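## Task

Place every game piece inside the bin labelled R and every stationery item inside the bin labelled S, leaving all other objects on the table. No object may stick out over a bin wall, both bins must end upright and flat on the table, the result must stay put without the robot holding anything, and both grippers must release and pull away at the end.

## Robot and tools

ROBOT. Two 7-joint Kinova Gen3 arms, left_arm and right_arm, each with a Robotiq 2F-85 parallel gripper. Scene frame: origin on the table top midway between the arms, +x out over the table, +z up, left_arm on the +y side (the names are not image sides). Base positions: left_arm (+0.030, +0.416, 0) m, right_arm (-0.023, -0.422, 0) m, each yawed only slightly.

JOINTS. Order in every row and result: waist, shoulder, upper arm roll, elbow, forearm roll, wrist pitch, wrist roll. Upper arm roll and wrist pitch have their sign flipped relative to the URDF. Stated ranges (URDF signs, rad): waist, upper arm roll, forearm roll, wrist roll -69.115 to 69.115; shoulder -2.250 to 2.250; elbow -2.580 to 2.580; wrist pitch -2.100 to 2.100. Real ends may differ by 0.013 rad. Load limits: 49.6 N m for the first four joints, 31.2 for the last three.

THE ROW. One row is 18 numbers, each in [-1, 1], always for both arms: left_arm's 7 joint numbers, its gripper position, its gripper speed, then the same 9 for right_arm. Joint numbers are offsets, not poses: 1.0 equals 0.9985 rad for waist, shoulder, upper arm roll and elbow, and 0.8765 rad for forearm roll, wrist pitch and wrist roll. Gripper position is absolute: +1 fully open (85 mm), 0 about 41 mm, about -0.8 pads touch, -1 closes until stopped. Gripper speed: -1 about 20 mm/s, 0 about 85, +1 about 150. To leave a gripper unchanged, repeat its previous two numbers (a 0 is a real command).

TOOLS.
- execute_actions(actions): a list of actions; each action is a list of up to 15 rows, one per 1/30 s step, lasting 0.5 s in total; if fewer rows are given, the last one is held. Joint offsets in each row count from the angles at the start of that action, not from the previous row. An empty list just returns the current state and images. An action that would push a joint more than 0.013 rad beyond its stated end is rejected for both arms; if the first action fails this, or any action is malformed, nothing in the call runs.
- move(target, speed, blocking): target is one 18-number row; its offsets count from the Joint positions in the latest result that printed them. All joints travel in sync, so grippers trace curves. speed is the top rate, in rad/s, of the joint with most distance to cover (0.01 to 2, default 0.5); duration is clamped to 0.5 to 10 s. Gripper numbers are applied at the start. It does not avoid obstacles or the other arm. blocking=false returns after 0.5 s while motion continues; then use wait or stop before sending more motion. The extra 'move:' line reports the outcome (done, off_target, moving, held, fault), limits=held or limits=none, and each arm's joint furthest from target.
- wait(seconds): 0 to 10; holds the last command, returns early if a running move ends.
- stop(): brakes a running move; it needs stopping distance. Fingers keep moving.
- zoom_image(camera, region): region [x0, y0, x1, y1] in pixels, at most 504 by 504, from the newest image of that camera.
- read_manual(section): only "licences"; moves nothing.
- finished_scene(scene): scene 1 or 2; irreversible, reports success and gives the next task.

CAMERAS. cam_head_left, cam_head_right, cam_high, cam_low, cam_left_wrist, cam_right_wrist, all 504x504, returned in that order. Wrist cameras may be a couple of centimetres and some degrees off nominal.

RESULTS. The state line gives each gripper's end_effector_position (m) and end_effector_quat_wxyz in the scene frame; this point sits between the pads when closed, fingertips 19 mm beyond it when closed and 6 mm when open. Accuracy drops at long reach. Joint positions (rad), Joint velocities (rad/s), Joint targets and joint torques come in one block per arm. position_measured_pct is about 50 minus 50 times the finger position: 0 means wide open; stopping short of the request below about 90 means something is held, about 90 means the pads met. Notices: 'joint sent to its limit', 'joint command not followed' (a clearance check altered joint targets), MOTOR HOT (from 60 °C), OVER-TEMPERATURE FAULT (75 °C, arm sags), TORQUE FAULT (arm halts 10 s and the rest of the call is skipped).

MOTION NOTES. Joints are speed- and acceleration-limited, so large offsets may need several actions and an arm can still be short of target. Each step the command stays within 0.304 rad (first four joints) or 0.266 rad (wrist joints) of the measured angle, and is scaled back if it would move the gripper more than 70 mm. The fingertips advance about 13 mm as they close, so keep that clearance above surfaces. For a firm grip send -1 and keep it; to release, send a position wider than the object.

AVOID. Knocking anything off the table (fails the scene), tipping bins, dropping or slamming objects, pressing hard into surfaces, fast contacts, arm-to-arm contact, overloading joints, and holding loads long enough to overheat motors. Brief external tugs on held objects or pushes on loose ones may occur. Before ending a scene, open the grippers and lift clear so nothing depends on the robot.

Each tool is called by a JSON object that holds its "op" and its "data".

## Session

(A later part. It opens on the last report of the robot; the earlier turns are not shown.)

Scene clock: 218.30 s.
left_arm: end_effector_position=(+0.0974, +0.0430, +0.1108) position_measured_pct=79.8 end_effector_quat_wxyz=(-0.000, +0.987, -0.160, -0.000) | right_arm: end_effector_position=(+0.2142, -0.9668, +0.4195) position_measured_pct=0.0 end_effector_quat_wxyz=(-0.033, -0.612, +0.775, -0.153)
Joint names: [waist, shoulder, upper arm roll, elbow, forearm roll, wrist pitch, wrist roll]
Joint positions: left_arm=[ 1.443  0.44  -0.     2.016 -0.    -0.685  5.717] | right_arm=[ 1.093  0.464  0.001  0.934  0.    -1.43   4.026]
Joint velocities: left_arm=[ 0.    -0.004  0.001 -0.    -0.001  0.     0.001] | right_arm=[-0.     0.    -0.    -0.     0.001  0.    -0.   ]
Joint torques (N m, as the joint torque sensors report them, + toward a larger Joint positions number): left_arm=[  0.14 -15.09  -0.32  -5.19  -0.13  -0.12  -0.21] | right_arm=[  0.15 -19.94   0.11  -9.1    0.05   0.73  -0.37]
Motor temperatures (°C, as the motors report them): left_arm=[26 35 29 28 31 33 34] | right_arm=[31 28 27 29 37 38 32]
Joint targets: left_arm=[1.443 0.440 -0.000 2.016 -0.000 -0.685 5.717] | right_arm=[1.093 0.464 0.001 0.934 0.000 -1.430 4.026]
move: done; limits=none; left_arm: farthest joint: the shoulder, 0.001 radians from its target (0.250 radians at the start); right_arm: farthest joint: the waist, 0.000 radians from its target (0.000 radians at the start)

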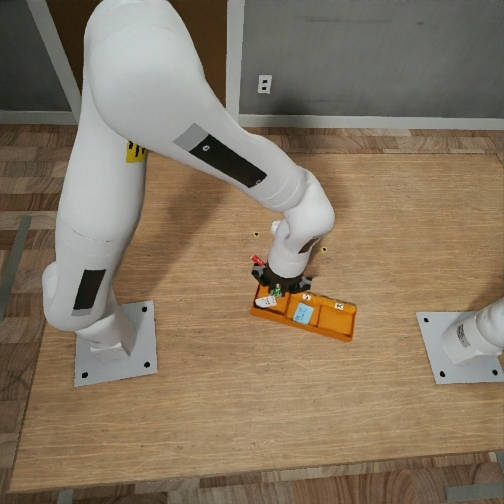

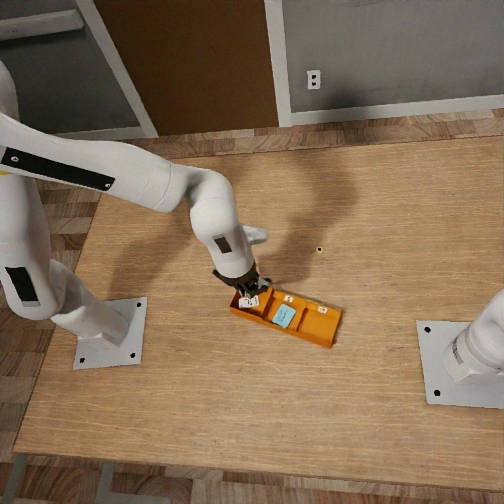

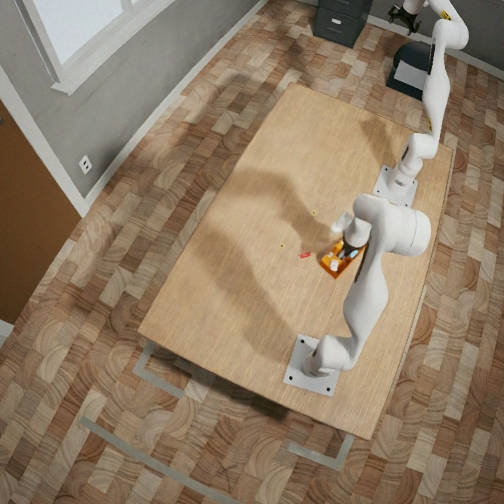

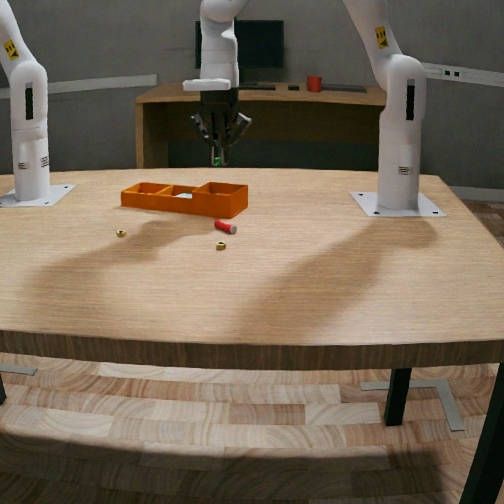

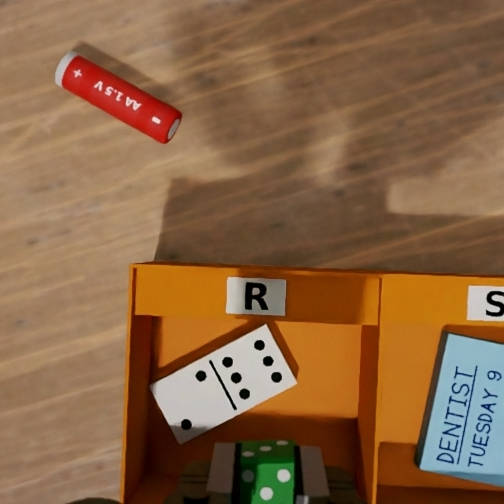

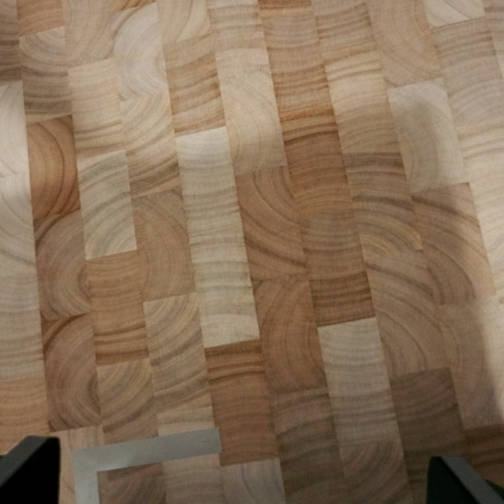

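{"op": "move", "data": {"target": [0,0.121,0,0.052,0,0.196,0,-1,0, 0,0,0,0,0,0,0,1,0], "speed": 0.5}}

{"op": "move", "data": {"target": [0,0,0,0,0,0,0,-0.35,0, 0,0,0,0,0,0,0,1,0]}}

{"op": "move", "data": {"target": [0,-0.2,0,-0.085,0,-0.31,0,-0.35,0, 0,0,0,0,0,0,0,1,0], "speed": 0.8}}

Scene clock: 226.70 s.
left_arm: end_effector_position=(+0.0973, +0.0434, +0.0560) position_measured_pct=79.8 end_effector_quat_wxyz=(-0.000, +0.987, -0.160, -0.000) | right_arm: end_effector_position=(+0.2142, -0.9668, +0.4195) position_measured_pct=0.0 end_effector_quat_wxyz=(-0.033, -0.612, +0.775, -0.153)
Joint names: [waist, shoulder, upper arm roll, elbow, forearm roll, wrist pitch, wrist roll]
Joint positions: left_arm=[ 1.443  0.56  -0.     2.068 -0.    -0.514  5.717] | right_arm=[ 1.093  0.464  0.001  0.934  0.    -1.43   4.026]
Joint velocities: left_arm=[-0.     0.005 -0.001 -0.     0.     0.001 -0.   ] | right_arm=[ 0.001  0.001  0.     0.001  0.001 -0.     0.   ]
Joint torques (N m, as the joint torque sensors report them, + toward a larger Joint positions number): left_arm=[  0.25 -15.55  -0.23  -3.85  -0.26  -0.18  -0.27] | right_arm=[  0.06 -19.92   0.18  -9.29  -0.05   0.7   -0.43]
Motor temperatures (°C, as the motors report them): left_arm=[26 35 29 28 31 33 34] | right_arm=[31 28 27 29 37 38 32]
Joint targets: left_arm=[1.443 0.561 -0.000 2.068 -0.000 -0.514 5.717] | right_arm=[1.093 0.464 0.001 0.934 0.000 -1.430 4.026]
move: done; limits=none; left_arm: farthest joint: the waist, 0.000 radians from its target (0.000 radians at the start); right_arm: farthest joint: the waist, 0.000 radians from its target (0.000 radians at the start)

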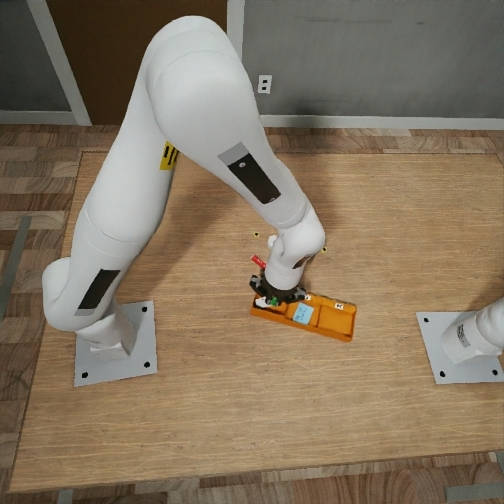

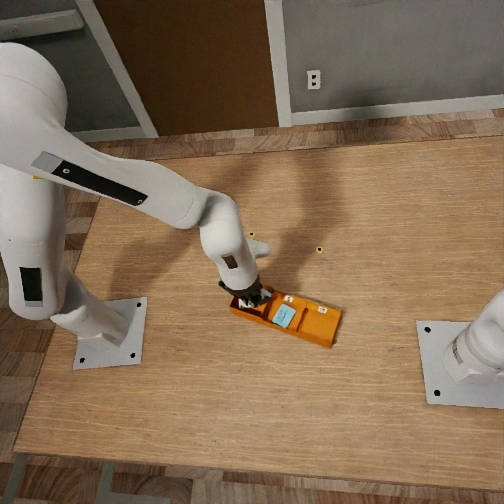

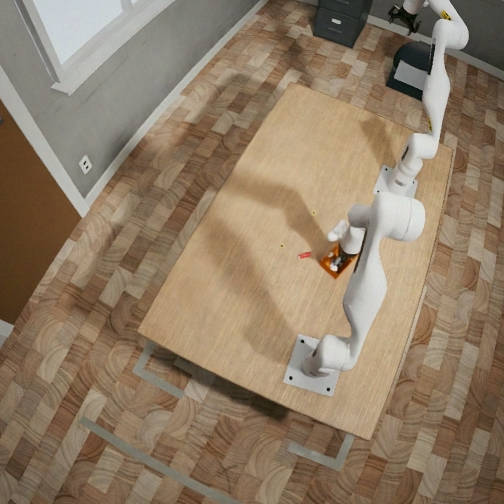

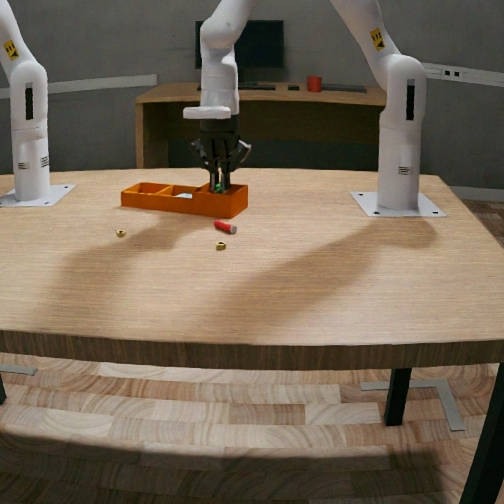

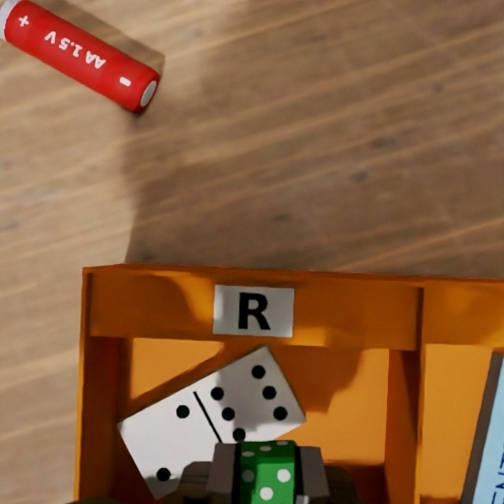

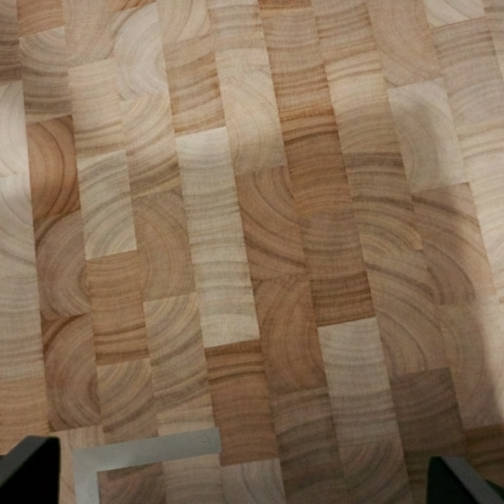

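Scene clock: 227.20 s.
left_arm: end_effector_position=(+0.0973, +0.0434, +0.0560) position_measured_pct=67.5 end_effector_quat_wxyz=(-0.000, +0.987, -0.160, -0.000) | right_arm: end_effector_position=(+0.2142, -0.9668, +0.4194) position_measured_pct=0.0 end_effector_quat_wxyz=(-0.033, -0.612, +0.775, -0.153)
Joint names: [waist, shoulder, upper arm roll, elbow, forearm roll, wrist pitch, wrist roll]
Joint positions: left_arm=[ 1.443  0.56  -0.     2.068 -0.    -0.514  5.717] | right_arm=[ 1.093  0.464  0.001  0.934  0.    -1.43   4.026]
Joint velocities: left_arm=[-0.001 -0.     0.     0.     0.     0.001  0.   ] | right_arm=[-0.     0.    -0.    -0.001 -0.    -0.001 -0.   ]
Joint torques (N m, as the joint torque sensors report them, + toward a larger Joint positions number): left_arm=[  0.11 -15.3   -0.15  -3.86  -0.24  -0.1   -0.26] | right_arm=[  0.18 -19.84   0.05  -9.18  -0.01   0.66  -0.45]
Motor temperatures (°C, as the motors report them): left_arm=[26 35 29 28 31 33 34] | right_arm=[31 28 27 29 37 38 32]
Joint targets: left_arm=[1.443 0.560 -0.000 2.068 -0.000 -0.514 5.717] | right_arm=[1.093 0.464 0.001 0.934 0.000 -1.430 4.026]
move: done; limits=none; left_arm: farthest joint: the waist, 0.000 radians from its target (0.000 radians at the start); right_arm: farthest joint: the waist, 0.000 radians from its target (0.000 radians at the start)

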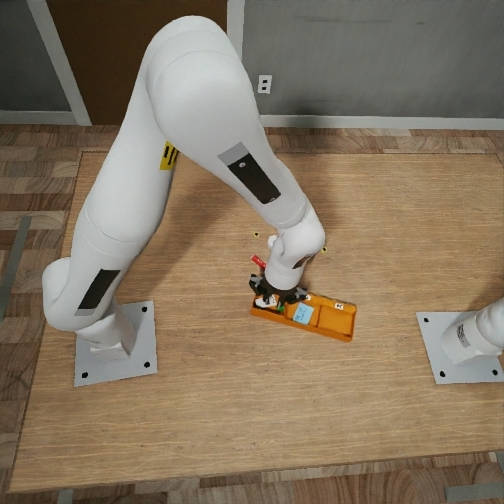

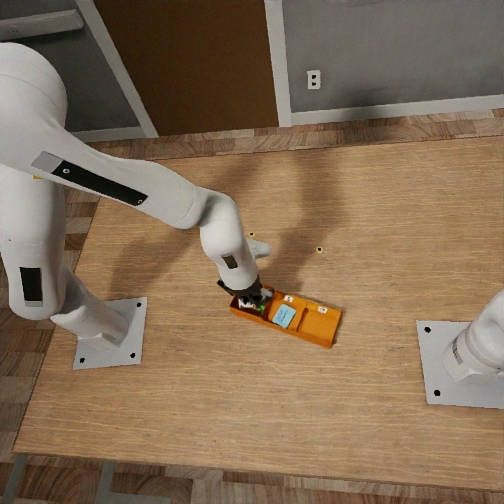

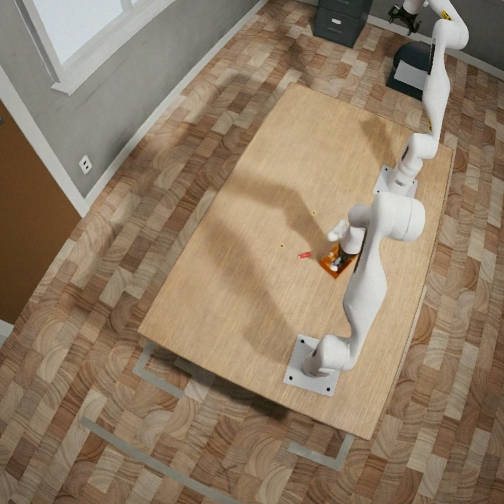

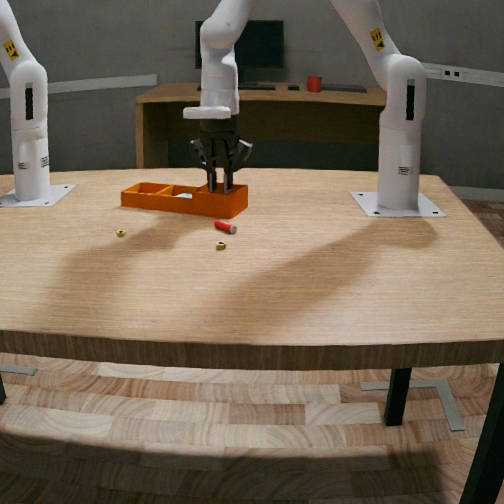

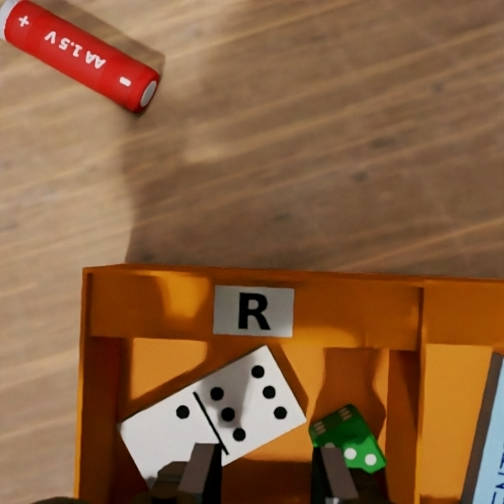

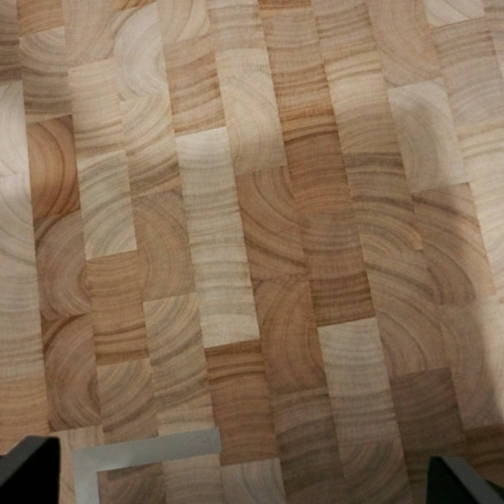

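Scene clock: 228.17 s.
left_arm: end_effector_position=(+0.0971, +0.0439, +0.1475) position_measured_pct=67.5 end_effector_quat_wxyz=(+0.005, +0.987, -0.160, +0.002) | right_arm: end_effector_position=(+0.2142, -0.9668, +0.4194) position_measured_pct=0.0 end_effector_quat_wxyz=(-0.033, -0.612, +0.775, -0.153)
Joint names: [waist, shoulder, upper arm roll, elbow, forearm roll, wrist pitch, wrist roll]
Joint positions: left_arm=[ 1.443  0.361 -0.     1.983 -0.    -0.785  5.717] | right_arm=[ 1.093  0.464  0.001  0.934  0.    -1.43   4.026]
Joint velocities: left_arm=[-0.001 -0.001  0.001  0.     0.001 -0.    -0.   ] | right_arm=[ 0.001 -0.001  0.     0.001  0.     0.    -0.   ]
Joint torques (N m, as the joint torque sensors report them, + toward a larger Joint positions number): left_arm=[  0.21 -13.95  -0.21  -5.86  -0.23  -0.16  -0.29] | right_arm=[  0.09 -19.91   0.27  -9.1    0.     0.75  -0.31]
Motor temperatures (°C, as the motors report them): left_arm=[26 35 29 28 31 33 34] | right_arm=[31 28 27 29 37 38 32]
Joint targets: left_arm=[1.443 0.361 -0.000 1.984 -0.000 -0.785 5.717] | right_arm=[1.093 0.464 0.001 0.934 0.000 -1.430 4.026]
move: done; limits=none; left_arm: farthest joint: the shoulder, 0.001 radians from its target (0.200 radians at the start); right_arm: farthest joint: the waist, 0.000 radians from its target (0.000 radians at the start)

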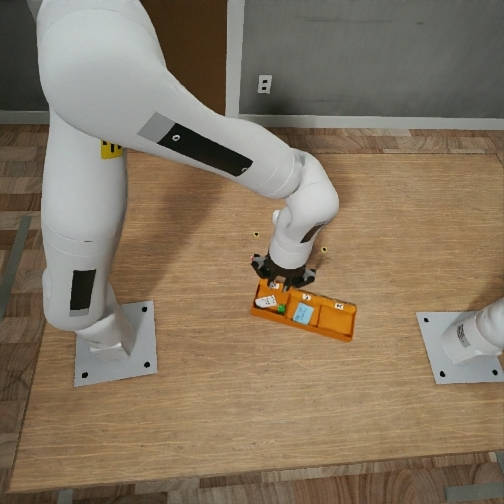

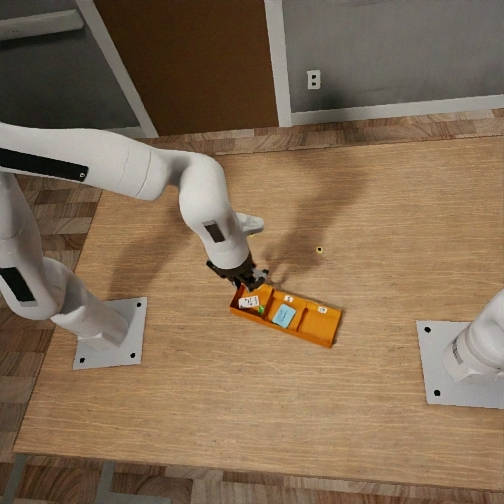

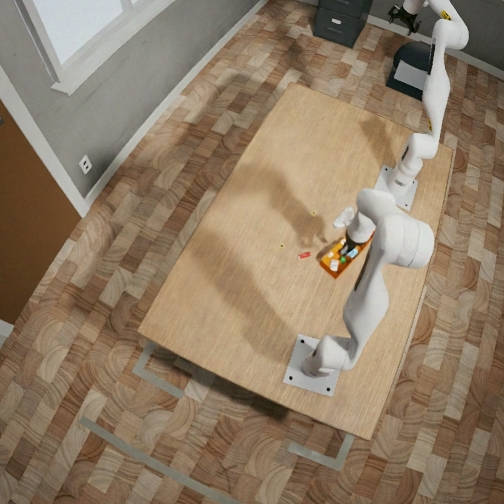

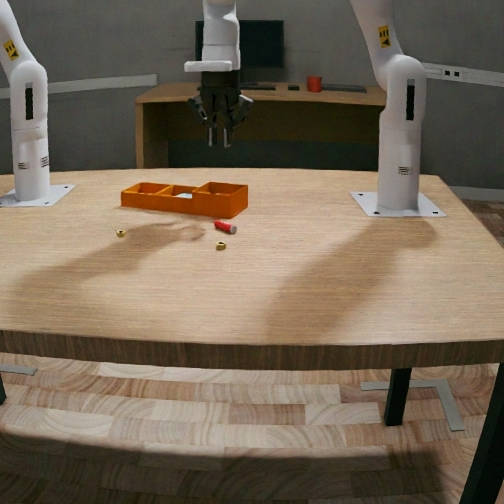

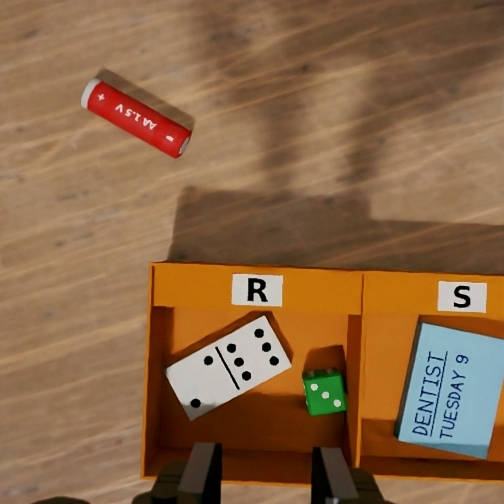

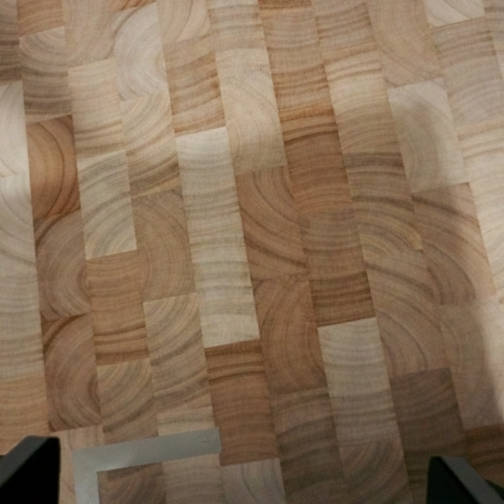

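All in and clear of the bins.

{"op": "finished_scene", "data": {"scene": 1}}

The scene is finished: the task was done.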